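# Place blue foam block, or else cardboard box, in tote

## Task

Look around the room for a blue foam block lying on the floor. If one is there, move it into the tote that stands near the door; if no such block exists, move the cardboard box into that tote. The placed item must sit fully inside the tote with no part sticking out past the rim, and it must stay there by itself once the robot lets go. The robot must not tip over or be left leaning.

## Robot and tools

Robot: a Hello Robot Stretch 4, about 1.6 m tall. It has an omni-wheel base (rim within 0.23 m of the base origin), a lift on a mast, one arm that telescopes forward, a three-joint wrist and a two-finger gripper. There is a single arm, so every joint command refers to it.

Frames: the base frame has its origin on the floor below the base centre, x ahead, y to the left, z up. hand_pose is reported in this frame and marks a point between the open fingertips; with all wrist joints at zero its axes line up with the base axes. The printed hand position may be a little off. The odometry frame is where the base frame was when the scene began.

Tool execute_actions: argument "actions" is a list holding one action or nothing (empty just reports state and images). Optional "cameras" picks which images come back: head_camera, head_left_camera, head_right_camera, wrist_camera or "all"; omitted or null means all, [] means none; a bad name rejects the call. An action contains "base", "joints" or both, optionally with "pace" and "contact_limits"; or else just "end_of_arm". All motions in it start at once.
- "base" takes exactly one relative move from the current base position: {"translate_m": d} straight ahead/back in metres, -2 to 2, forward positive; {"strafe_m": d} sideways in metres, -2 to 2, left positive; {"rotate_rad": d} turn in place, -3.2 to 3.2, counter-clockwise (left) positive. These are offsets, measured from the last reported base state.
- "joints" is an object of absolute targets keyed by name: lift_m 0 to 1.2 m; arm_m 0 to 0.55 m extension; wrist_yaw_rad -1.134 to 4.276 (0 straight ahead, positive left, 3.14 stowed back, over 3.4 the arm may block it); wrist_pitch_rad -1.117 to 4.259 (0 level, 1.57 pointing down); wrist_roll_rad -1.117 to 4.259 (0 fingers level, positive turns clockwise seen from behind); gripper_m -0.038 to 0.141, the fingertip gap (negative squeezes the tips together). Targets past a limit get clipped and reported; other bad values or unknown keys reject the whole call.
- "pace": "slow", "default", "fast" or "max" (base up to 0.1/0.3/0.4/0.6 m/s and 1/2/3/4 rad/s). With the lift above 0.2 the base is slowed further, down to 0.3 m/s and 1 rad/s at full height.
- "contact_limits": {"arm_m": value} from 0 (gentlest) to 0.75 (firmest), default 0.5; the arm halts with contact_stop when it pushes harder.
- {"end_of_arm": "enable_torque"} revives wrist or gripper motors that shut off.
No action runs over 15 s. Parts you leave out may still be driving to an old target. A good opening move to unfold: lift_m 0.4 with wrist_yaw_rad 0.

Tool wait: "seconds" 0 to 10; nothing new is commanded, then state and images return.
Tool zoom_image: "camera" and "region" [x0, y0, x1, y1] in pixels of that camera's latest full image, top-left origin, at most 504x504.
Tool finished_scene: "scene" number; ends the scene for good once the last command has been held, and reports success and the next task.

Results: base_status and joint_status tell how each motion ended: "done"; "off_target" (stopped short, may still push); "contact_stop_at_<key>" (blocked, that part goes slack and drops its target); "limit_stop_at_<name>" (built-in limit; "own_body" means it nearly hit itself, "tilt" means lean over 6 degrees, after which lift, arm and wheels go limp); "torque_fault" (a wrist or gripper motor overstrained and went limp until enable_torque); "time_out". Once a stop is reported, further calls in that same reply are skipped. on_its_own lists uncommanded behaviour; "held at" there is the held target, not the position. lidar_m: 12 distances in metres from the base origin, 30-degree sectors, first straight ahead then counter-clockwise (4th left, 7th behind, 10th right); "-" means nothing seen or closer than 0.25 m; it sees from about 0.15 m up and can miss glass, thin legs and much behind. wrist_depth_mm: 7x7 grid of median depths, 100 to 2000 mm, read from top left, "-" when unknown. base_odometry counts wheel turns, so slip looks like travel; heading -3.142 to 3.142, left positive. If turned_by_wheels and turned_by_imu differ by more than about 0.1 rad, the base likely bumped or slipped. base_tilt in degrees, forward and right positive, with a fixed bias up to about 1.5. motor_effort in percent, positive toward larger values, peak in brackets; for wheel_0..2 positive turns the base right.

Cameras: head_camera on the mast top looking ahead and down (rotate the base to look around); head_left_camera and head_right_camera are fisheyes beside it aiming lower, showing the base and arm; wrist_camera looks along the fingers, tips near the bottom of its view.

Gripping: command a gap smaller than the object; squeezing harder pulls it toward the wrist. The gap reading and "done" do not prove a grasp; a firm grip shows as a shift in gripper effort. If tips snag on a surface, lift up.

Cautions: avoid driving or turning while holding over 1 kg with arm_m above 0.2, especially at fast paces, and avoid sustained pushes with a high gripper; the robot may tip. A tilted-up, rolled wrist can trigger own-body stops. Do not drop, slam or shove things hard; objects may also be nudged occasionally by the scene. The item must rest inside the tote on its own before finishing.

Each tool is called after "Request:" by a JSON object that holds its "method" and its "body".

## Session

Request:
{"method": "execute_actions", "body": {"actions": []}}

Scene clock: 0.00 s.
base_odometry: x=+0.000 y=+0.000 heading=+0.000 (m, m, rad; odometry frame)
turned_by_wheels: +0.000 (rad since the last result)
turned_by_imu: +0.000 (rad since the last result)
base_tilt: forward=+0.0 right=+0.0 (deg)
lidar_m: 0.75 0.76 0.92 1.27 1.31 1.04 0.95 0.94 1.19 1.46 1.31 0.84
base_status: not commanded
joint_positions: lift_m=+0.144 arm_m=+0.002 wrist_yaw_rad=+3.134 wrist_pitch_rad=+0.003 wrist_roll_rad=+0.008 gripper_m=+0.057
joint_status: not commanded
motor_effort: lift_m=+18 arm_m=-1 wrist_yaw_rad=-1 wrist_pitch_rad=-7 wrist_roll_rad=-1 gripper_m=-5 wheel_0=+0 wheel_1=+0 wheel_2=+0 (%)
hand_pose: x=-0.1154 y=+0.0895 z=+0.3217 quat_wxyz=(+0.004, -0.001, +0.004, +1.000) (m; base frame)
wrist_depth_mm: - 140 1078 1118 1182 1229 1255 / - 127 169 1138 1160 1229 1255 / - 121 163 1118 1138 1229 1255 / 112 139 218 1098 1160 1205 1281 / 216 1042 1078 1118 1160 1205 1281 / 976 1008 204 1098 198 1160 1229 / 842 820 866 143 866 842 891
pictures: head_camera, head_left_camera, head_right_camera, wrist_camera
Images, in order (width x height): head_camera 420x560, head_left_camera 420x672, head_right_camera 420x672, wrist_camera 616x392.

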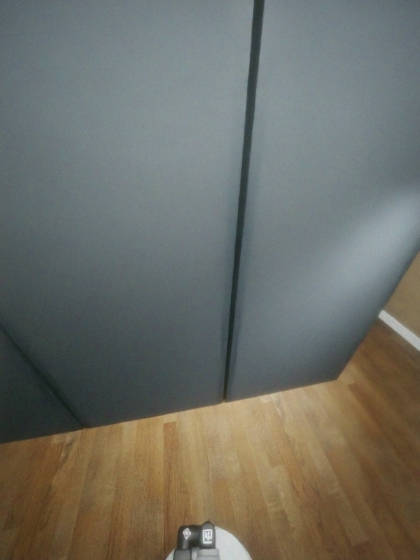

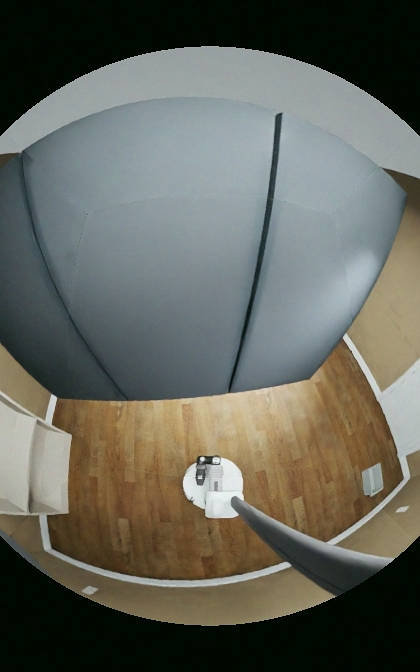

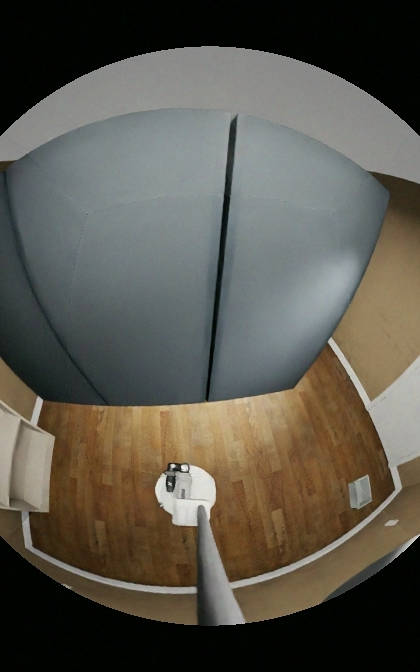

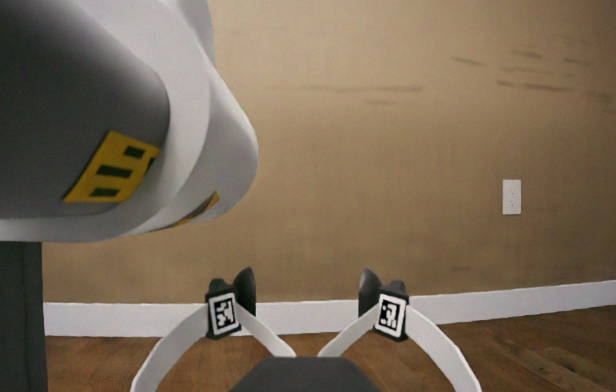

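Request:
{"method": "execute_actions", "body": {"actions": [{"base":{"rotate_rad":-1.2}}], "cameras": ["head_camera","head_left_camera"]}}

Scene clock: 3.57 s.
base_odometry: x=+0.000 y=+0.000 heading=-1.200 (m, m, rad; odometry frame)
turned_by_wheels: -1.200 (rad since the last result)
turned_by_imu: -1.182 (rad since the last result)
base_tilt: forward=+0.0 right=+0.0 (deg)
lidar_m: 2.09 0.91 0.75 0.73 0.85 1.30 1.30 1.13 0.96 0.94 1.05 1.46
base_status: done
joint_positions: lift_m=+0.144 arm_m=+0.002 wrist_yaw_rad=+3.134 wrist_pitch_rad=+0.003 wrist_roll_rad=+0.008 gripper_m=+0.057
joint_status: not commanded
motor_effort: lift_m=+18(18) arm_m=-1(1) wrist_yaw_rad=-1(1) wrist_pitch_rad=-7(8) wrist_roll_rad=-1(1) gripper_m=-3(3) wheel_0=+1(10) wheel_1=+1(7) wheel_2=+0(6) (%)
hand_pose: x=-0.1154 y=+0.0895 z=+0.3217 quat_wxyz=(+0.004, -0.001, +0.004, +1.000) (m; base frame)
wrist_depth_mm: - 140 1708 1708 1537 1618 1366 / - 127 169 1708 1618 1618 1366 / - 121 164 1756 1576 1618 1397 / 112 139 219 1661 1618 1618 1397 / 216 1537 1863 1661 1661 1576 1397 / 1138 1281 205 1336 198 1308 1229 / 831 820 854 143 866 854 891
pictures: head_camera, head_left_camera
Images, in order (width x height): head_camera 420x560, head_left_camera 420x672.

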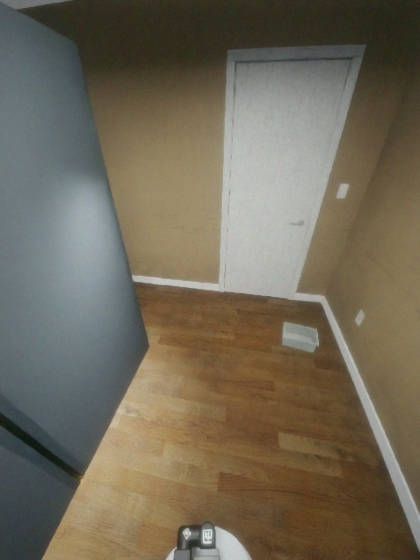

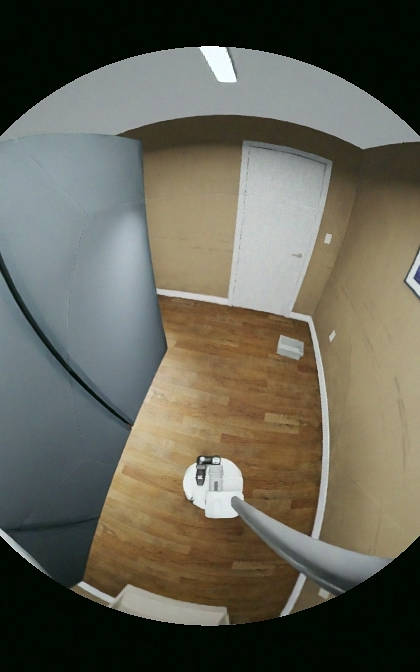

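Request:
{"method": "execute_actions", "body": {"actions": [{"base":{"translate_m":1.6},"pace":"fast"}], "cameras": []}}

Request:
{"method": "execute_actions", "body": {"actions": [{"base":{"rotate_rad":1.4}}], "cameras": ["head_camera","head_left_camera"]}}

Scene clock: 11.30 s.
base_odometry: x=+0.580 y=-1.491 heading=-1.200 (m, m, rad; odometry frame)
turned_by_wheels: +0.000 (rad since the last result)
turned_by_imu: -0.007 (rad since the last result)
base_tilt: forward=+0.1 right=+0.0 (deg)
lidar_m: 0.53 0.60 1.03 0.87 0.58 0.79 2.88 1.51 0.78 0.75 0.65 0.50
base_status: done
joint_positions: lift_m=+0.144 arm_m=+0.002 wrist_yaw_rad=+3.134 wrist_pitch_rad=+0.003 wrist_roll_rad=+0.008 gripper_m=+0.057
joint_status: not commanded
motor_effort: lift_m=+18(18) arm_m=-1(0) wrist_yaw_rad=-1(1) wrist_pitch_rad=-8(8) wrist_roll_rad=+0(2) gripper_m=+0(3) wheel_0=-1(9) wheel_1=+0(1) wheel_2=+1(13) (%)
hand_pose: x=-0.1154 y=+0.0895 z=+0.3217 quat_wxyz=(+0.004, -0.001, +0.004, +1.000) (m; base frame)
wrist_depth_mm: - 140 - - - 1160 699 / - 127 169 - - 1182 676 / - 121 164 - - 1182 691 / 113 139 218 - - 1229 691 / 216 1983 - - - 1182 683 / 1205 1308 205 1366 198 1098 676 / 842 820 854 143 878 820 683
pictures: none
No camera images: the call's "cameras" was empty. Leave "cameras" out to get every camera's image.

Scene clock: 13.27 s.
base_odometry: x=+0.580 y=-1.491 heading=+0.200 (m, m, rad; odometry frame)
turned_by_wheels: +1.400 (rad since the last result)
turned_by_imu: +1.379 (rad since the last result)
base_tilt: forward=+0.0 right=+0.0 (deg)
lidar_m: 2.45 0.57 0.64 1.99 1.77 1.33 0.79 0.74 0.55 0.51 0.59 0.83
base_status: done
joint_positions: lift_m=+0.144 arm_m=+0.002 wrist_yaw_rad=+3.134 wrist_pitch_rad=+0.003 wrist_roll_rad=+0.008 gripper_m=+0.057
joint_status: not commanded
motor_effort: lift_m=+18(18) arm_m=-1(1) wrist_yaw_rad=-1(2) wrist_pitch_rad=-7(7) wrist_roll_rad=-1(1) gripper_m=-4(3) wheel_0=-1(7) wheel_1=-1(4) wheel_2=+0(8) (%)
hand_pose: x=-0.1154 y=+0.0895 z=+0.3217 quat_wxyz=(+0.004, -0.001, +0.004, +1.000) (m; base frame)
wrist_depth_mm: - 140 1397 1430 1430 1397 1366 / - 127 169 1397 1430 1430 1397 / - 121 164 1430 1397 1430 1366 / 112 139 218 1397 1430 1397 1397 / 216 1229 1430 1397 1430 1430 1397 / 866 1182 205 1138 198 1336 1281 / 831 809 866 143 878 854 904
pictures: head_camera, head_left_camera
Images, in order (width x height): head_camera 420x560, head_left_camera 420x672.

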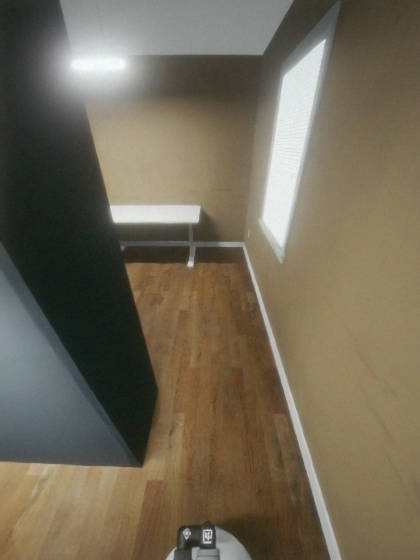

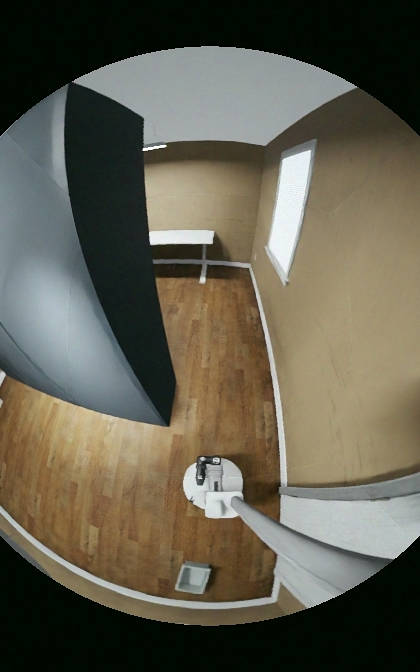

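Gap from y≈+0.3 to −0.51. Centre it.

Request:
{"method": "execute_actions", "body": {"actions": [{"base":{"strafe_m":-0.1}}], "cameras": []}}

Request:
{"method": "execute_actions", "body": {"actions": [{"base":{"translate_m":1.5},"pace":"fast"}], "cameras": []}}

Request:
{"method": "execute_actions", "body": {"actions": [{"base":{"rotate_rad":1.3}}], "cameras": ["head_camera","head_left_camera"]}}

Scene clock: 17.90 s.
base_odometry: x=+0.600 y=-1.589 heading=+0.200 (m, m, rad; odometry frame)
turned_by_wheels: +0.000 (rad since the last result)
turned_by_imu: +0.000 (rad since the last result)
base_tilt: forward=+0.0 right=+0.0 (deg)
lidar_m: 2.09 0.68 0.63 1.96 1.77 0.81 0.78 0.61 0.43 0.44 0.47 0.68
base_status: done
joint_positions: lift_m=+0.144 arm_m=+0.002 wrist_yaw_rad=+3.134 wrist_pitch_rad=+0.003 wrist_roll_rad=+0.008 gripper_m=+0.057
joint_status: not commanded
motor_effort: lift_m=+18(18) arm_m=-1(1) wrist_yaw_rad=-1(1) wrist_pitch_rad=-6(8) wrist_roll_rad=-1(2) gripper_m=-4(2) wheel_0=+0(12) wheel_1=+1(8) wheel_2=+0(1) (%)
hand_pose: x=-0.1154 y=+0.0895 z=+0.3217 quat_wxyz=(+0.004, -0.001, +0.004, +1.000) (m; base frame)
wrist_depth_mm: - 140 1464 1430 1430 1397 1430 / - 127 169 1430 1397 1430 1397 / - 121 164 1430 1397 1397 1397 / 112 138 219 1397 1397 1430 1397 / 216 1025 1464 1397 1430 1397 1366 / 741 1060 205 1229 198 1366 1308 / 750 809 866 143 878 842 891
pictures: none
No camera images: the call's "cameras" was empty. Leave "cameras" out to get every camera's image.

Scene clock: 23.00 s.
base_odometry: x=+2.070 y=-1.291 heading=+0.200 (m, m, rad; odometry frame)
turned_by_wheels: +0.000 (rad since the last result)
turned_by_imu: -0.007 (rad since the last result)
base_tilt: forward=+0.1 right=+0.0 (deg)
lidar_m: 1.16 1.22 1.67 2.11 0.85 0.76 1.70 0.70 0.52 0.46 0.50 0.70
base_status: done
joint_positions: lift_m=+0.144 arm_m=+0.002 wrist_yaw_rad=+3.134 wrist_pitch_rad=+0.003 wrist_roll_rad=+0.008 gripper_m=+0.057
joint_status: not commanded
motor_effort: lift_m=+18(18) arm_m=+0(1) wrist_yaw_rad=-1(2) wrist_pitch_rad=-7(7) wrist_roll_rad=+0(1) gripper_m=-6(1) wheel_0=-1(5) wheel_1=-1(5) wheel_2=+1(12) (%)
hand_pose: x=-0.1154 y=+0.0895 z=+0.3217 quat_wxyz=(+0.004, -0.001, +0.004, +1.000) (m; base frame)
wrist_depth_mm: - 140 - - - 878 1182 / - 127 169 - - 842 1182 / - 121 164 - - 831 831 / 113 139 218 - - 831 1182 / 216 1160 - - - 820 1160 / 854 1138 205 1366 198 820 1042 / 820 820 866 143 866 715 707
pictures: none
No camera images: the call's "cameras" was empty. Leave "cameras" out to get every camera's image.

Scene clock: 24.90 s.
base_odometry: x=+2.070 y=-1.291 heading=+1.500 (m, m, rad; odometry frame)
turned_by_wheels: +1.300 (rad since the last result)
turned_by_imu: +1.281 (rad since the last result)
base_tilt: forward=+0.0 right=+0.0 (deg)
lidar_m: 2.40 1.18 0.75 0.88 0.99 0.58 0.46 0.47 0.57 1.04 1.16 1.33
base_status: done
joint_positions: lift_m=+0.144 arm_m=+0.002 wrist_yaw_rad=+3.134 wrist_pitch_rad=+0.003 wrist_roll_rad=+0.008 gripper_m=+0.057
joint_status: not commanded
motor_effort: lift_m=+18(18) arm_m=-1(1) wrist_yaw_rad=-1(2) wrist_pitch_rad=-5(7) wrist_roll_rad=-2(0) gripper_m=-5(5) wheel_0=-1(9) wheel_1=+1(1) wheel_2=+0(7) (%)
hand_pose: x=-0.1154 y=+0.0895 z=+0.3217 quat_wxyz=(+0.004, -0.001, +0.004, +1.000) (m; base frame)
wrist_depth_mm: - 140 647 683 723 768 831 / - 127 169 676 723 778 820 / - 121 164 676 723 778 820 / 112 139 218 683 723 778 820 / 216 603 634 676 715 778 809 / 574 609 205 676 198 768 809 / 569 597 634 143 707 759 798
pictures: head_camera, head_left_camera
Images, in order (width x height): head_camera 420x560, head_left_camera 420x672.

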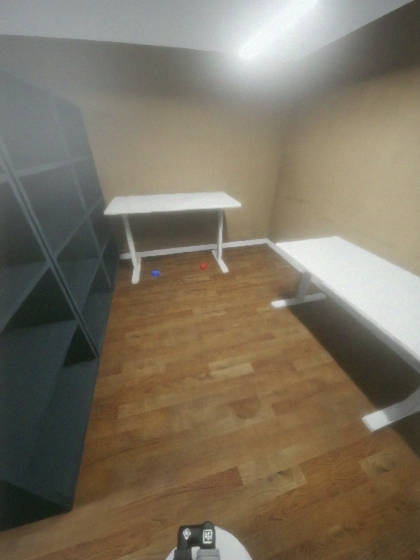

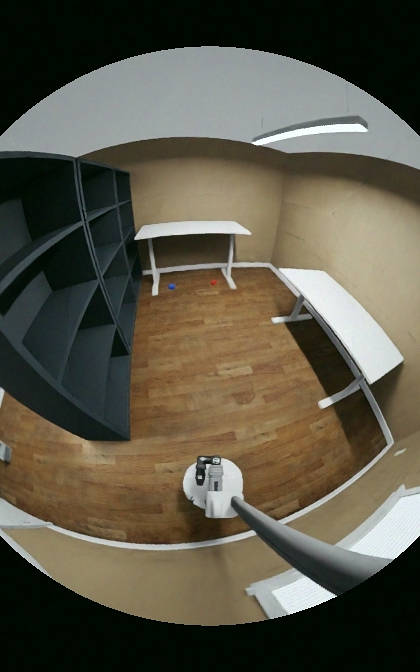

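Request:
{"method": "execute_actions", "body": {"actions": [{"base":{"rotate_rad":0.28}}], "cameras": []}}

Request:
{"method": "execute_actions", "body": {"actions": [{"base":{"translate_m":1.5},"joints":{"lift_m":0.4,"wrist_yaw_rad":0,"gripper_m":0.14},"pace":"fast"}]}}

Scene clock: 29.60 s.
base_odometry: x=+2.070 y=-1.291 heading=+1.780 (m, m, rad; odometry frame)
turned_by_wheels: +0.280 (rad since the last result)
turned_by_imu: +0.275 (rad since the last result)
base_tilt: forward=+0.1 right=+0.1 (deg)
lidar_m: 2.05 0.82 0.75 1.63 0.69 0.53 0.46 0.50 0.73 1.17 1.21 1.73
base_status: done
joint_positions: lift_m=+0.144 arm_m=+0.002 wrist_yaw_rad=+3.134 wrist_pitch_rad=+0.003 wrist_roll_rad=+0.008 gripper_m=+0.057
joint_status: not commanded
motor_effort: lift_m=+18(18) arm_m=-1(0) wrist_yaw_rad=-1(2) wrist_pitch_rad=-8(6) wrist_roll_rad=-1(1) gripper_m=-6(2) wheel_0=-1(4) wheel_1=-1(3) wheel_2=+1(7) (%)
hand_pose: x=-0.1154 y=+0.0895 z=+0.3217 quat_wxyz=(+0.004, -0.001, +0.004, +1.000) (m; base frame)
wrist_depth_mm: - 140 647 640 634 627 621 / - 127 169 640 634 627 627 / - 121 164 634 634 621 621 / 112 139 218 640 627 627 621 / 215 654 640 634 627 621 621 / 654 647 205 634 198 621 615 / 640 634 634 143 627 621 615
pictures: none
No camera images: the call's "cameras" was empty. Leave "cameras" out to get every camera's image.

Scene clock: 34.70 s.
base_odometry: x=+1.759 y=+0.176 heading=+1.780 (m, m, rad; odometry frame)
turned_by_wheels: +0.000 (rad since the last result)
turned_by_imu: -0.006 (rad since the last result)
base_tilt: forward=+0.1 right=+0.0 (deg)
lidar_m: 0.91 0.72 0.55 0.51 0.57 0.80 2.02 1.71 1.25 1.21 1.27 0.93
base_status: done
joint_positions: lift_m=+0.400 arm_m=+0.002 wrist_yaw_rad=+0.000 wrist_pitch_rad=+0.003 wrist_roll_rad=+0.008 gripper_m=+0.140
joint_status: all done
motor_effort: lift_m=+22(23) arm_m=-1(1) wrist_yaw_rad=-2(8) wrist_pitch_rad=-7(8) wrist_roll_rad=-1(2) gripper_m=+2(3) wheel_0=+0(7) wheel_1=+0(1) wheel_2=+1(13) (%)
hand_pose: x=+0.4610 y=-0.0874 z=+0.5771 quat_wxyz=(+1.000, +0.004, +0.001, +0.000) (m; base frame)
wrist_depth_mm: 1366 1464 1138 1138 1118 723 683 / 1008 1042 976 976 946 904 878 / 1464 1499 1537 1537 1537 1499 1499 / 1430 1537 1537 1537 1537 1499 1464 / 1138 1537 1537 1499 1499 1499 1464 / 1430 213 1078 1537 1499 1464 1499 / 1255 1308 1336 144 1464 1397 1430
pictures: head_camera, head_left_camera, head_right_camera, wrist_camera
Images, in order (width x height): head_camera 420x560, head_left_camera 420x672, head_right_camera 420x672, wrist_camera 616x392.

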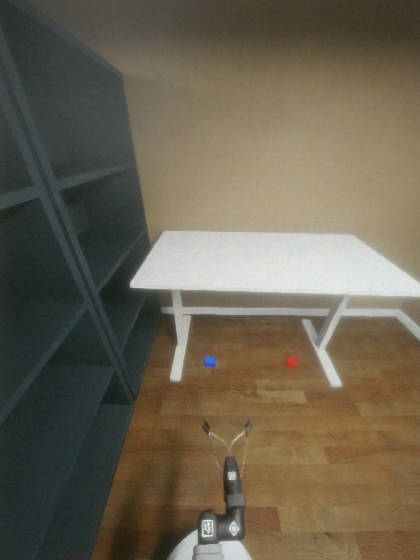

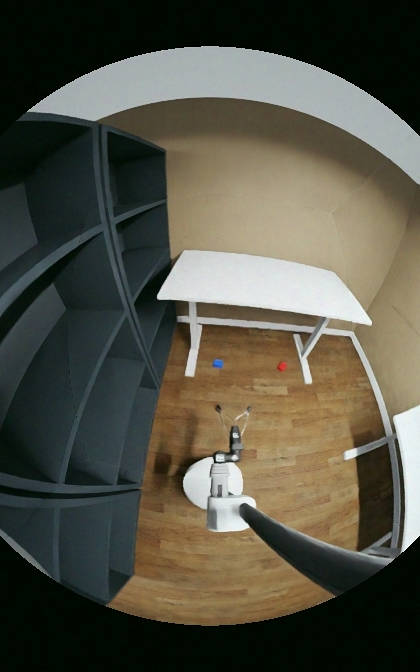

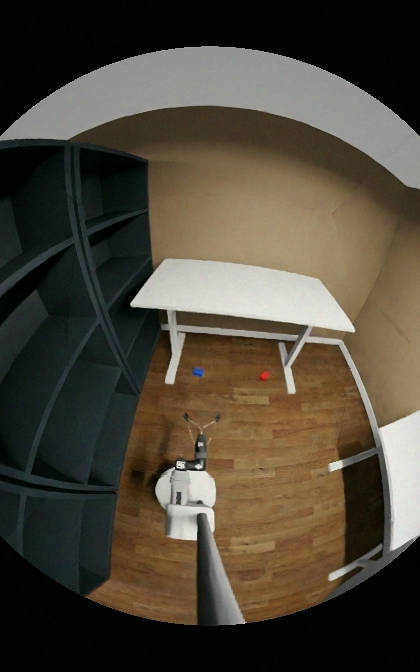

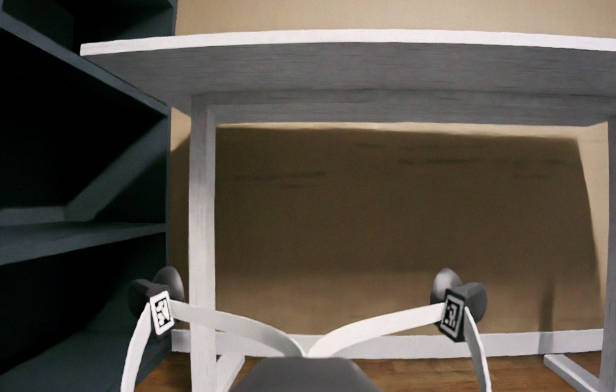

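Request:
{"method": "execute_actions", "body": {"actions": [{"base":{"strafe_m":0.09},"joints":{"lift_m":0.3,"wrist_pitch_rad":1.2}}], "cameras": []}}

Request:
{"method": "execute_actions", "body": {"actions": [{"base":{"translate_m":0.45},"joints":{"arm_m":0.1}}], "cameras": ["head_camera","wrist_camera"]}}

Scene clock: 39.20 s.
base_odometry: x=+1.671 y=+0.158 heading=+1.780 (m, m, rad; odometry frame)
turned_by_wheels: +0.000 (rad since the last result)
turned_by_imu: -0.001 (rad since the last result)
base_tilt: forward=+0.0 right=+0.0 (deg)
lidar_m: 0.92 0.62 0.44 0.42 0.48 0.68 1.99 1.80 1.35 1.30 1.25 0.93
base_status: done
joint_positions: lift_m=+0.300 arm_m=+0.002 wrist_yaw_rad=+0.000 wrist_pitch_rad=+1.200 wrist_roll_rad=+0.008 gripper_m=+0.140
joint_status: all done
motor_effort: lift_m=+13(21) arm_m=-1(1) wrist_yaw_rad=-1(2) wrist_pitch_rad=-1(3) wrist_roll_rad=-1(1) gripper_m=+1(1) wheel_0=+1(8) wheel_1=+0(8) wheel_2=+0(2) (%)
hand_pose: x=+0.2769 y=-0.0874 z=+0.2097 quat_wxyz=(+0.825, +0.003, +0.565, -0.002) (m; base frame)
wrist_depth_mm: 585 580 574 585 580 580 580 / 544 549 544 539 539 544 549 / 508 508 508 508 508 508 512 / 477 477 477 477 477 477 480 / 452 452 449 452 452 452 452 / 421 213 421 427 421 415 424 / 404 402 404 144 404 402 404
pictures: none
No camera images: the call's "cameras" was empty. Leave "cameras" out to get every camera's image.

Scene clock: 42.17 s.
base_odometry: x=+1.577 y=+0.598 heading=+1.780 (m, m, rad; odometry frame)
turned_by_wheels: +0.000 (rad since the last result)
turned_by_imu: -0.002 (rad since the last result)
base_tilt: forward=+0.0 right=+0.0 (deg)
lidar_m: 0.46 0.48 0.43 0.39 0.44 0.61 2.46 1.83 1.35 1.34 0.65 0.46
base_status: done
joint_positions: lift_m=+0.300 arm_m=+0.099 wrist_yaw_rad=+0.000 wrist_pitch_rad=+1.201 wrist_roll_rad=+0.008 gripper_m=+0.140
joint_status: all done
motor_effort: lift_m=+14(14) arm_m=+4(5) wrist_yaw_rad=-1(2) wrist_pitch_rad=-3(2) wrist_roll_rad=-2(2) gripper_m=+1(2) wheel_0=-2(9) wheel_1=+0(9) wheel_2=+0(9) (%)
hand_pose: x=+0.3745 y=-0.0874 z=+0.2096 quat_wxyz=(+0.825, +0.003, +0.565, -0.002) (m; base frame)
wrist_depth_mm: 580 549 574 580 585 580 585 / 544 508 539 517 535 544 544 / 512 473 508 508 504 508 512 / 477 469 477 477 480 473 480 / 445 449 452 449 449 449 449 / 421 213 424 427 421 413 424 / 404 399 404 144 404 402 407
pictures: head_camera, wrist_camera
Images, in order (width x height): head_camera 420x560, wrist_camera 616x392.

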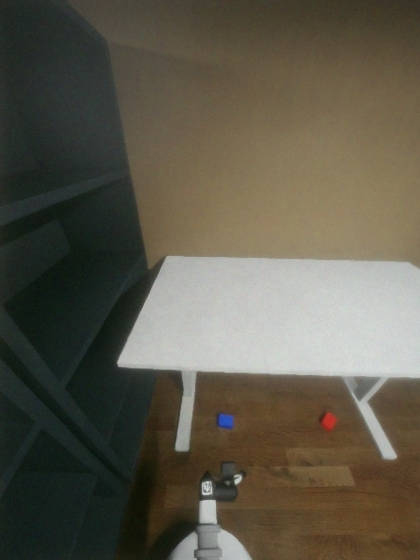

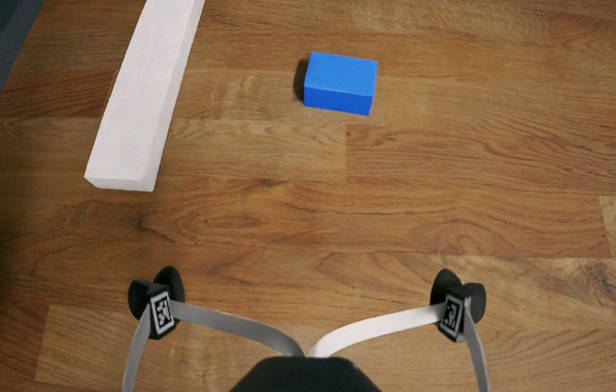

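Request:
{"method": "execute_actions", "body": {"actions": [{"base":{"strafe_m":-0.042},"joints":{"arm_m":0.38,"lift_m":0.2}}], "cameras": ["wrist_camera"]}}

Scene clock: 47.30 s.
base_odometry: x=+1.619 y=+0.607 heading=+1.780 (m, m, rad; odometry frame)
turned_by_wheels: +0.000 (rad since the last result)
turned_by_imu: -0.001 (rad since the last result)
base_tilt: forward=+0.0 right=+0.0 (deg)
lidar_m: 0.46 0.52 0.46 0.44 0.49 0.70 2.45 1.78 1.31 1.31 0.63 0.48
base_status: done
joint_positions: lift_m=+0.200 arm_m=+0.379 wrist_yaw_rad=+0.000 wrist_pitch_rad=+1.201 wrist_roll_rad=+0.008 gripper_m=+0.140
joint_status: all done
motor_effort: lift_m=+13(13) arm_m=+4(5) wrist_yaw_rad=-2(2) wrist_pitch_rad=-2(4) wrist_roll_rad=-1(2) gripper_m=-2(1) wheel_0=-1(4) wheel_1=+0(4) wheel_2=-1(0) (%)
hand_pose: x=+0.6545 y=-0.0874 z=+0.1096 quat_wxyz=(+0.825, +0.003, +0.565, -0.002) (m; base frame)
wrist_depth_mm: 325 427 445 445 445 445 449 / 342 410 413 415 415 415 421 / 351 389 389 389 387 392 392 / 336 368 368 366 368 366 366 / 322 347 345 298 345 345 345 / 322 213 320 287 291 319 325 / 309 309 309 144 310 309 312
pictures: wrist_camera
Images, in order (width x height): wrist_camera 616x392.

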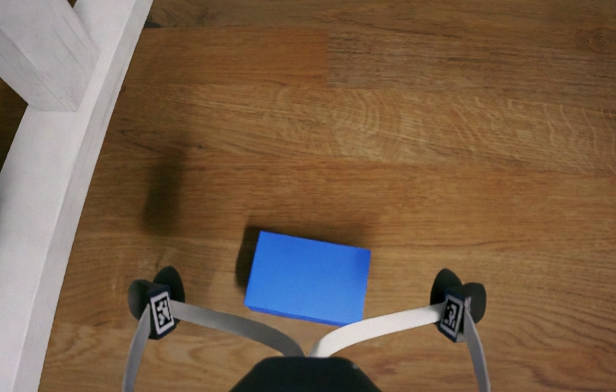

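Request:
{"method": "execute_actions", "body": {"actions": [{"joints":{"arm_m":0.4,"lift_m":0.115}}], "cameras": ["wrist_camera"]}}

Request:
{"method": "execute_actions", "body": {"actions": [{"joints":{"gripper_m":0.05}}], "cameras": ["wrist_camera"]}}

Request:
{"method": "execute_actions", "body": {"actions": [{"joints":{"lift_m":0.3,"arm_m":0.0}}], "cameras": ["wrist_camera","head_camera"]}}

Scene clock: 53.50 s.
base_odometry: x=+1.619 y=+0.607 heading=+1.780 (m, m, rad; odometry frame)
turned_by_wheels: +0.000 (rad since the last result)
turned_by_imu: +0.000 (rad since the last result)
base_tilt: forward=+0.1 right=+0.0 (deg)
lidar_m: 0.45 0.50 0.46 0.44 0.48 0.70 2.46 1.78 1.33 1.29 0.66 0.45
base_status: not commanded
joint_positions: lift_m=+0.115 arm_m=+0.399 wrist_yaw_rad=+0.000 wrist_pitch_rad=+1.201 wrist_roll_rad=+0.008 gripper_m=+0.140
joint_status: all done
motor_effort: lift_m=+13(14) arm_m=+4(8) wrist_yaw_rad=-2(2) wrist_pitch_rad=-2(2) wrist_roll_rad=-2(1) gripper_m=+1(0) wheel_0=-1(1) wheel_1=+0(0) wheel_2=-1(1) (%)
hand_pose: x=+0.6745 y=-0.0874 z=+0.0246 quat_wxyz=(+0.825, +0.003, +0.565, -0.002) (m; base frame)
wrist_depth_mm: 303 332 332 332 332 332 334 / 304 314 312 310 312 314 314 / 290 291 293 293 293 294 293 / 274 274 274 273 276 274 276 / 259 258 256 213 256 259 259 / 244 213 204 202 204 238 243 / 232 231 232 144 232 231 -
pictures: wrist_camera
Images, in order (width x height): wrist_camera 616x392.

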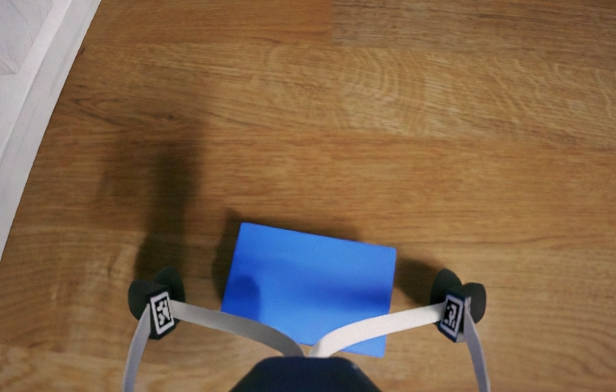

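Scene clock: 55.40 s.
base_odometry: x=+1.619 y=+0.607 heading=+1.780 (m, m, rad; odometry frame)
turned_by_wheels: +0.000 (rad since the last result)
turned_by_imu: +0.000 (rad since the last result)
base_tilt: forward=+0.1 right=+0.0 (deg)
lidar_m: 0.45 0.51 0.47 0.43 0.47 0.68 2.47 1.78 1.31 1.33 0.64 0.47
base_status: not commanded
joint_positions: lift_m=+0.115 arm_m=+0.399 wrist_yaw_rad=+0.000 wrist_pitch_rad=+1.201 wrist_roll_rad=+0.008 gripper_m=+0.051
joint_status: all done
motor_effort: lift_m=+13(13) arm_m=+4(4) wrist_yaw_rad=-2(1) wrist_pitch_rad=-3(3) wrist_roll_rad=-1(1) gripper_m=-26(20) wheel_0=-1(1) wheel_1=+0(1) wheel_2=-1(1) (%)
hand_pose: x=+0.6745 y=-0.0874 z=+0.0246 quat_wxyz=(+0.825, +0.003, +0.565, -0.002) (m; base frame)
wrist_depth_mm: 303 332 334 332 332 334 334 / 304 314 310 312 312 314 315 / 290 291 291 291 290 293 293 / 274 273 274 276 274 274 274 / 257 258 254 202 257 258 258 / 244 244 191 191 191 244 244 / 233 229 229 183 229 229 -
pictures: wrist_camera
Images, in order (width x height): wrist_camera 616x392.

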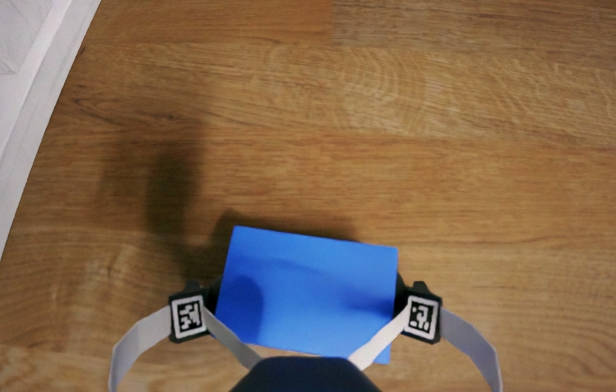

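Scene clock: 57.67 s.
base_odometry: x=+1.618 y=+0.607 heading=+1.780 (m, m, rad; odometry frame)
turned_by_wheels: +0.000 (rad since the last result)
turned_by_imu: +0.000 (rad since the last result)
base_tilt: forward=+0.0 right=+0.0 (deg)
lidar_m: 0.45 0.49 0.47 0.44 0.48 0.69 2.45 1.79 1.31 1.29 0.63 0.49
base_status: not commanded
joint_positions: lift_m=+0.300 arm_m=+0.002 wrist_yaw_rad=+0.000 wrist_pitch_rad=+1.201 wrist_roll_rad=+0.008 gripper_m=+0.051
joint_status: all done
joint sent to its limit — the command would take arm_m past its lower limit, so that joint was sent only as far as its limit.
motor_effort: lift_m=+22(23) arm_m=-4(4) wrist_yaw_rad=-1(2) wrist_pitch_rad=-4(4) wrist_roll_rad=-1(1) gripper_m=-23(24) wheel_0=-1(1) wheel_1=+0(0) wheel_2=-1(0) (%)
hand_pose: x=+0.2772 y=-0.0874 z=+0.2088 quat_wxyz=(+0.825, +0.003, +0.565, -0.002) (m; base frame)
wrist_depth_mm: 580 544 580 580 574 580 580 / 544 517 544 539 544 539 544 / 508 504 508 508 508 504 508 / 477 477 473 477 477 477 477 / 445 449 439 203 442 449 449 / 421 421 191 190 191 424 424 / 402 394 397 183 397 397 404
pictures: head_camera, wrist_camera
Images, in order (width x height): head_camera 420x560, wrist_camera 616x392.

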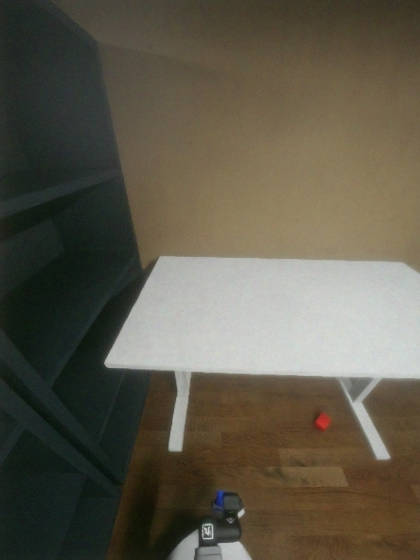

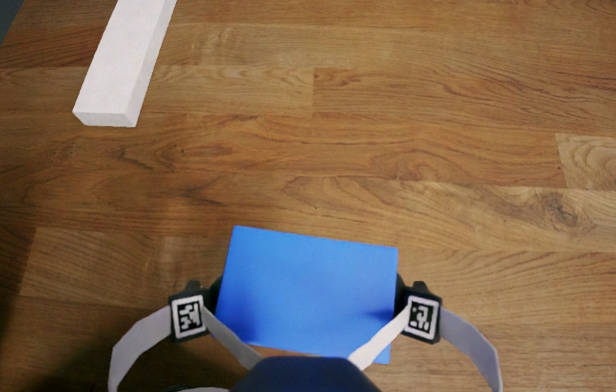

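Request:
{"method": "execute_actions", "body": {"actions": [{"base":{"translate_m":-2.0},"pace":"fast"}], "cameras": []}}

Request:
{"method": "execute_actions", "body": {"actions": [{"base":{"rotate_rad":1.55}}], "cameras": ["head_camera"]}}

Scene clock: 66.10 s.
base_odometry: x=+2.033 y=-1.350 heading=+1.780 (m, m, rad; odometry frame)
turned_by_wheels: +0.000 (rad since the last result)
turned_by_imu: +0.007 (rad since the last result)
base_tilt: forward=+0.0 right=+0.0 (deg)
lidar_m: 1.86 0.74 0.74 1.51 0.62 0.45 0.44 0.45 0.66 1.24 1.24 1.80
base_status: done
joint_positions: lift_m=+0.300 arm_m=+0.002 wrist_yaw_rad=+0.000 wrist_pitch_rad=+1.201 wrist_roll_rad=+0.008 gripper_m=+0.051
joint_status: not commanded
motor_effort: lift_m=+22(23) arm_m=-4(4) wrist_yaw_rad=-1(1) wrist_pitch_rad=-4(4) wrist_roll_rad=-2(1) gripper_m=-22(22) wheel_0=+0(2) wheel_1=+0(2) wheel_2=+0(10) (%)
hand_pose: x=+0.2772 y=-0.0874 z=+0.2088 quat_wxyz=(+0.825, +0.003, +0.565, -0.002) (m; base frame)
wrist_depth_mm: 580 574 574 580 574 574 580 / 544 544 539 539 544 544 544 / 512 508 508 504 508 508 512 / 477 477 477 477 477 477 477 / 445 452 439 202 445 449 445 / 424 424 190 191 191 424 424 / 404 399 397 183 399 399 402
pictures: none
No camera images: the call's "cameras" was empty. Leave "cameras" out to get every camera's image.

Scene clock: 68.13 s.
base_odometry: x=+2.033 y=-1.350 heading=-2.953 (m, m, rad; odometry frame)
turned_by_wheels: +1.550 (rad since the last result)
turned_by_imu: +1.527 (rad since the last result)
base_tilt: forward=+0.0 right=+0.0 (deg)
lidar_m: 1.58 0.66 0.46 0.40 0.45 0.62 1.23 1.24 1.77 1.98 0.77 0.73
base_status: done
joint_positions: lift_m=+0.300 arm_m=+0.002 wrist_yaw_rad=+0.000 wrist_pitch_rad=+1.201 wrist_roll_rad=+0.008 gripper_m=+0.051
joint_status: not commanded
motor_effort: lift_m=+22(22) arm_m=-4(3) wrist_yaw_rad=-1(1) wrist_pitch_rad=-4(4) wrist_roll_rad=-1(0) gripper_m=-20(23) wheel_0=+0(12) wheel_1=+1(1) wheel_2=+1(8) (%)
hand_pose: x=+0.2773 y=-0.0874 z=+0.2089 quat_wxyz=(+0.825, +0.003, +0.565, -0.002) (m; base frame)
wrist_depth_mm: 580 585 580 574 580 580 580 / 544 544 549 535 539 544 549 / 508 508 508 504 504 508 508 / 473 477 477 473 477 477 477 / 445 449 439 202 445 452 449 / 421 424 190 191 190 424 421 / 404 399 397 183 399 397 404
pictures: head_camera
Images, in order (width x height): head_camera 420x560.

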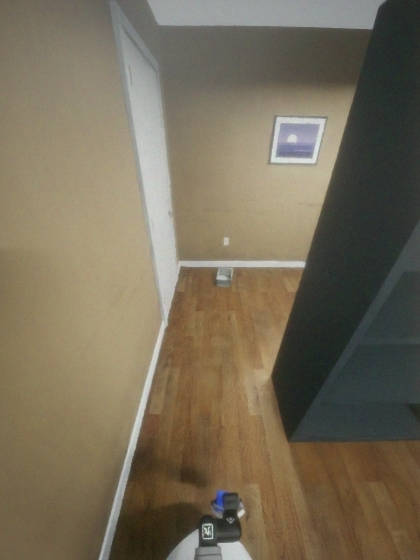

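Request:
{"method": "execute_actions", "body": {"actions": [{"base":{"translate_m":1.65},"joints":{"lift_m":0.42},"pace":"fast"}], "cameras": ["head_camera","wrist_camera"]}}

Scene clock: 74.90 s.
base_odometry: x=+0.412 y=-1.659 heading=-2.953 (m, m, rad; odometry frame)
turned_by_wheels: +0.000 (rad since the last result)
turned_by_imu: -0.007 (rad since the last result)
base_tilt: forward=+0.0 right=+0.0 (deg)
lidar_m: 0.58 0.55 0.37 0.37 0.37 0.61 1.81 0.82 0.93 2.80 1.51 0.58
base_status: done
joint_positions: lift_m=+0.420 arm_m=+0.002 wrist_yaw_rad=+0.000 wrist_pitch_rad=+1.201 wrist_roll_rad=+0.008 gripper_m=+0.051
joint_status: all done
motor_effort: lift_m=+22(26) arm_m=-4(4) wrist_yaw_rad=-2(2) wrist_pitch_rad=-4(3) wrist_roll_rad=-1(0) gripper_m=-22(22) wheel_0=+0(8) wheel_1=+0(7) wheel_2=-1(11) (%)
hand_pose: x=+0.2772 y=-0.0874 z=+0.3288 quat_wxyz=(+0.825, +0.003, +0.565, -0.002) (m; base frame)
wrist_depth_mm: 640 741 741 741 723 732 741 / 647 691 683 683 691 691 691 / 627 647 647 640 627 634 654 / 603 603 603 609 609 609 609 / 569 569 559 202 564 569 569 / 539 539 191 191 191 539 539 / 512 508 508 183 504 504 512
pictures: head_camera, wrist_camera
Images, in order (width x height): head_camera 420x560, wrist_camera 616x392.

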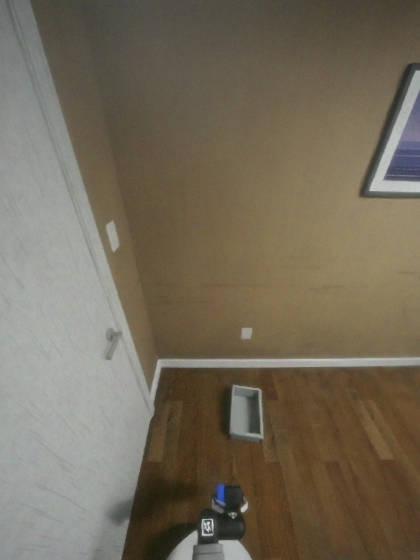

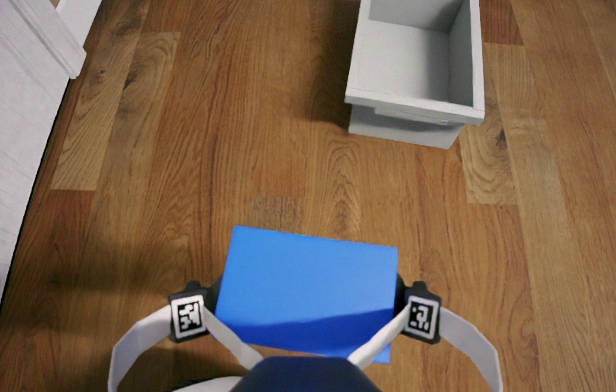

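Request:
{"method": "execute_actions", "body": {"actions": [{"base":{"strafe_m":-0.165},"joints":{"wrist_pitch_rad":1.57,"wrist_roll_rad":1.57,"arm_m":0.3}}], "cameras": []}}

Request:
{"method": "execute_actions", "body": {"actions": [{"base":{"translate_m":0.22}}]}}

Scene clock: 81.10 s.
base_odometry: x=+0.381 y=-1.497 heading=-2.953 (m, m, rad; odometry frame)
turned_by_wheels: +0.000 (rad since the last result)
turned_by_imu: -0.001 (rad since the last result)
base_tilt: forward=+0.1 right=+0.0 (deg)
lidar_m: 0.55 0.71 0.57 0.53 0.59 0.84 2.58 0.73 0.91 2.81 1.47 0.59
base_status: done
joint_positions: lift_m=+0.420 arm_m=+0.299 wrist_yaw_rad=+0.000 wrist_pitch_rad=+1.570 wrist_roll_rad=+1.570 gripper_m=+0.051
joint_status: all done
motor_effort: lift_m=+22(22) arm_m=+4(5) wrist_yaw_rad=-2(1) wrist_pitch_rad=+1(3) wrist_roll_rad=+0(5) gripper_m=-21(24) wheel_0=+0(6) wheel_1=+1(8) wheel_2=-1(4) (%)
hand_pose: x=+0.4705 y=-0.0874 z=+0.3094 quat_wxyz=(+0.501, +0.500, +0.500, -0.499) (m; base frame)
wrist_depth_mm: 539 539 539 544 539 539 544 / 535 539 539 539 539 539 539 / 535 539 539 539 539 539 535 / 525 535 530 539 530 530 521 / 530 535 415 202 539 539 415 / 452 452 191 191 191 539 384 / 530 535 530 183 539 466 375
pictures: none
No camera images: the call's "cameras" was empty. Leave "cameras" out to get every camera's image.

Scene clock: 83.27 s.
base_odometry: x=+0.165 y=-1.538 heading=-2.953 (m, m, rad; odometry frame)
turned_by_wheels: +0.000 (rad since the last result)
turned_by_imu: -0.001 (rad since the last result)
base_tilt: forward=+0.1 right=+0.0 (deg)
lidar_m: 0.37 0.74 0.54 0.52 0.56 0.85 1.35 0.93 1.26 2.84 1.18 0.37
base_status: done
joint_positions: lift_m=+0.420 arm_m=+0.299 wrist_yaw_rad=+0.000 wrist_pitch_rad=+1.570 wrist_roll_rad=+1.570 gripper_m=+0.051
joint_status: not commanded
motor_effort: lift_m=+22(22) arm_m=+4(4) wrist_yaw_rad=-1(2) wrist_pitch_rad=+0(0) wrist_roll_rad=+0(1) gripper_m=-26(23) wheel_0=-1(5) wheel_1=+0(7) wheel_2=+0(7) (%)
hand_pose: x=+0.4705 y=-0.0874 z=+0.3094 quat_wxyz=(+0.501, +0.500, +0.500, -0.499) (m; base frame)
wrist_depth_mm: 535 539 539 539 544 539 544 / 539 535 539 539 535 539 539 / 539 539 530 539 539 539 535 / 535 535 535 530 477 539 521 / 530 535 488 202 418 539 415 / 535 530 191 191 191 535 384 / 530 530 530 183 535 449 375
pictures: head_camera, head_left_camera, head_right_camera, wrist_camera
Images, in order (width x height): head_camera 420x560, head_left_camera 420x672, head_right_camera 420x672, wrist_camera 616x392.

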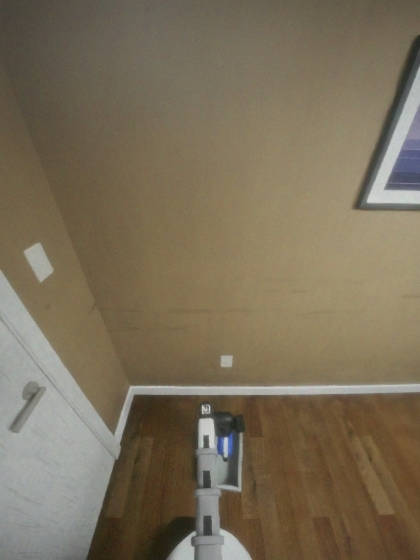

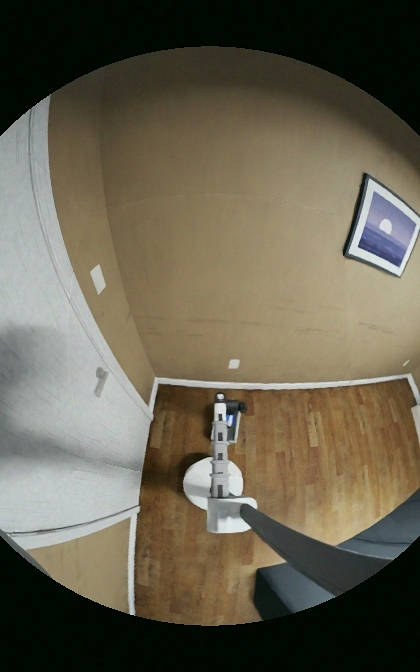

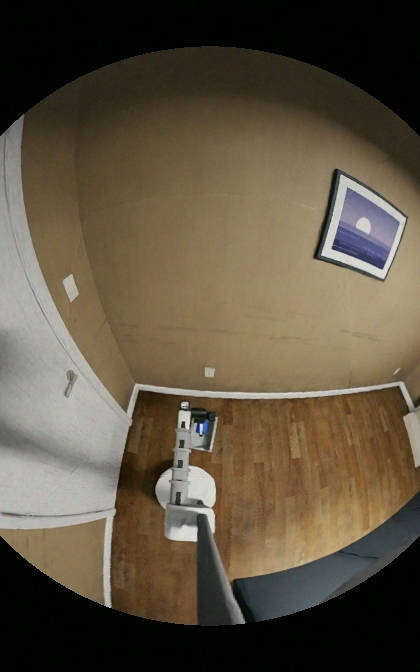

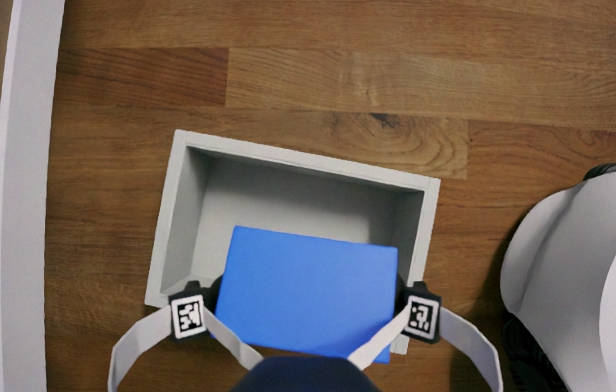

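Request:
{"method": "execute_actions", "body": {"actions": [{"joints":{"arm_m":0.32,"lift_m":0.17,"wrist_roll_rad":1.7}}], "cameras": ["wrist_camera"]}}

Scene clock: 89.70 s.
base_odometry: x=+0.165 y=-1.538 heading=-2.953 (m, m, rad; odometry frame)
turned_by_wheels: +0.000 (rad since the last result)
turned_by_imu: +0.000 (rad since the last result)
base_tilt: forward=+0.1 right=+0.0 (deg)
lidar_m: 0.38 0.73 0.56 0.53 0.57 0.82 1.35 0.95 1.27 2.84 1.16 0.34
base_status: not commanded
joint_positions: lift_m=+0.170 arm_m=+0.319 wrist_yaw_rad=+0.000 wrist_pitch_rad=+1.570 wrist_roll_rad=+1.700 gripper_m=+0.051
joint_status: all done
motor_effort: lift_m=+13(23) arm_m=+4(6) wrist_yaw_rad=-2(1) wrist_pitch_rad=+0(0) wrist_roll_rad=+1(1) gripper_m=-23(22) wheel_0=-1(1) wheel_1=+0(0) wheel_2=+0(0) (%)
hand_pose: x=+0.4905 y=-0.0874 z=+0.0601 quat_wxyz=(+0.467, +0.531, +0.467, -0.531) (m; base frame)
wrist_depth_mm: 287 287 287 287 287 289 289 / 167 166 166 166 287 289 289 / 183 235 257 238 217 196 182 / 186 277 283 282 282 282 213 / 188 279 282 202 283 282 209 / 189 243 191 190 191 255 204 / 193 243 267 183 281 229 -
pictures: wrist_camera
Images, in order (width x height): wrist_camera 616x392.

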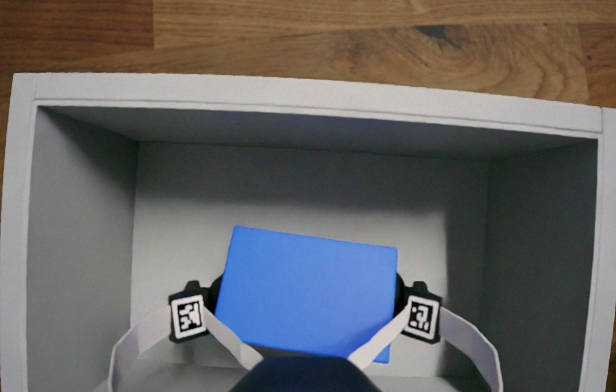

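Request:
{"method": "execute_actions", "body": {"actions": [{"joints":{"lift_m":0.148}}], "cameras": []}}

Request:
{"method": "execute_actions", "body": {"actions": [{"joints":{"gripper_m":0.12}}], "cameras": []}}

Request:
{"method": "execute_actions", "body": {"actions": [{"joints":{"lift_m":0.35}}], "cameras": ["wrist_camera"]}}

Scene clock: 92.97 s.
base_odometry: x=+0.165 y=-1.538 heading=-2.953 (m, m, rad; odometry frame)
turned_by_wheels: +0.000 (rad since the last result)
turned_by_imu: +0.000 (rad since the last result)
base_tilt: forward=+0.0 right=+0.0 (deg)
lidar_m: 0.34 0.73 0.55 0.53 0.58 0.84 1.33 0.92 1.28 2.86 1.17 0.33
base_status: not commanded
joint_positions: lift_m=+0.148 arm_m=+0.319 wrist_yaw_rad=+0.000 wrist_pitch_rad=+1.570 wrist_roll_rad=+1.700 gripper_m=+0.051
joint_status: all done
motor_effort: lift_m=+13(14) arm_m=+5(4) wrist_yaw_rad=-2(1) wrist_pitch_rad=-1(0) wrist_roll_rad=+1(0) gripper_m=-22(22) wheel_0=-1(1) wheel_1=+0(0) wheel_2=+0(0) (%)
hand_pose: x=+0.4905 y=-0.0874 z=+0.0381 quat_wxyz=(+0.467, +0.531, +0.467, -0.531) (m; base frame)
wrist_depth_mm: 265 265 265 265 265 265 266 / 144 144 144 144 144 144 266 / 182 234 256 238 216 196 184 / 186 260 262 262 260 262 213 / 188 259 259 202 260 260 209 / 189 243 190 191 191 255 204 / 194 243 259 183 259 229 -
pictures: none
No camera images: the call's "cameras" was empty. Leave "cameras" out to get every camera's image.

Scene clock: 94.57 s.
base_odometry: x=+0.165 y=-1.538 heading=-2.953 (m, m, rad; odometry frame)
turned_by_wheels: +0.000 (rad since the last result)
turned_by_imu: +0.000 (rad since the last result)
base_tilt: forward=+0.1 right=+0.0 (deg)
lidar_m: 0.35 0.74 0.57 0.54 0.57 0.81 1.36 0.92 1.23 2.84 1.18 0.33
base_status: not commanded
joint_positions: lift_m=+0.148 arm_m=+0.319 wrist_yaw_rad=+0.000 wrist_pitch_rad=+1.570 wrist_roll_rad=+1.700 gripper_m=+0.120
joint_status: all done
motor_effort: lift_m=+13(13) arm_m=+5(4) wrist_yaw_rad=-2(2) wrist_pitch_rad=+0(0) wrist_roll_rad=+1(1) gripper_m=-1(26) wheel_0=-1(1) wheel_1=+0(0) wheel_2=+0(0) (%)
hand_pose: x=+0.4905 y=-0.0874 z=+0.0381 quat_wxyz=(+0.467, +0.531, +0.467, -0.531) (m; base frame)
wrist_depth_mm: 265 265 265 265 266 265 266 / 143 144 144 144 144 144 265 / 183 234 257 237 217 196 184 / 186 260 259 260 262 260 213 / 187 260 259 224 260 260 209 / 188 244 214 215 215 239 204 / 194 250 258 146 259 235 -
pictures: none
No camera images: the call's "cameras" was empty. Leave "cameras" out to get every camera's image.

Scene clock: 96.50 s.
base_odometry: x=+0.165 y=-1.538 heading=-2.953 (m, m, rad; odometry frame)
turned_by_wheels: +0.000 (rad since the last result)
turned_by_imu: +0.000 (rad since the last result)
base_tilt: forward=+0.0 right=+0.0 (deg)
lidar_m: 0.36 0.75 0.55 0.52 0.55 0.82 1.34 0.93 1.25 2.86 1.17 0.36
base_status: not commanded
joint_positions: lift_m=+0.350 arm_m=+0.319 wrist_yaw_rad=+0.000 wrist_pitch_rad=+1.570 wrist_roll_rad=+1.700 gripper_m=+0.120
joint_status: all done
motor_effort: lift_m=+23(23) arm_m=+4(4) wrist_yaw_rad=-2(1) wrist_pitch_rad=+0(0) wrist_roll_rad=+0(0) gripper_m=-1(1) wheel_0=-1(1) wheel_1=+0(0) wheel_2=+0(0) (%)
hand_pose: x=+0.4905 y=-0.0874 z=+0.2393 quat_wxyz=(+0.467, +0.531, +0.467, -0.531) (m; base frame)
wrist_depth_mm: 466 469 469 469 469 466 469 / 469 466 469 462 469 469 466 / 466 469 421 466 466 466 469 / 466 466 462 466 466 469 466 / 462 462 462 418 462 462 430 / 462 466 359 462 394 466 462 / 462 462 462 146 362 462 462
pictures: wrist_camera
Images, in order (width x height): wrist_camera 616x392.

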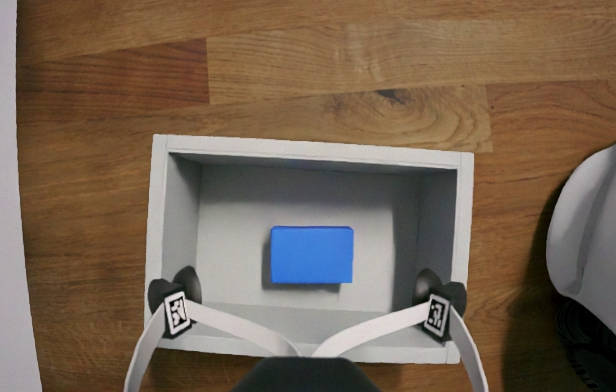

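Request:
{"method": "finished_scene", "body": {"scene": 1}}

The scene is finished: the task was done.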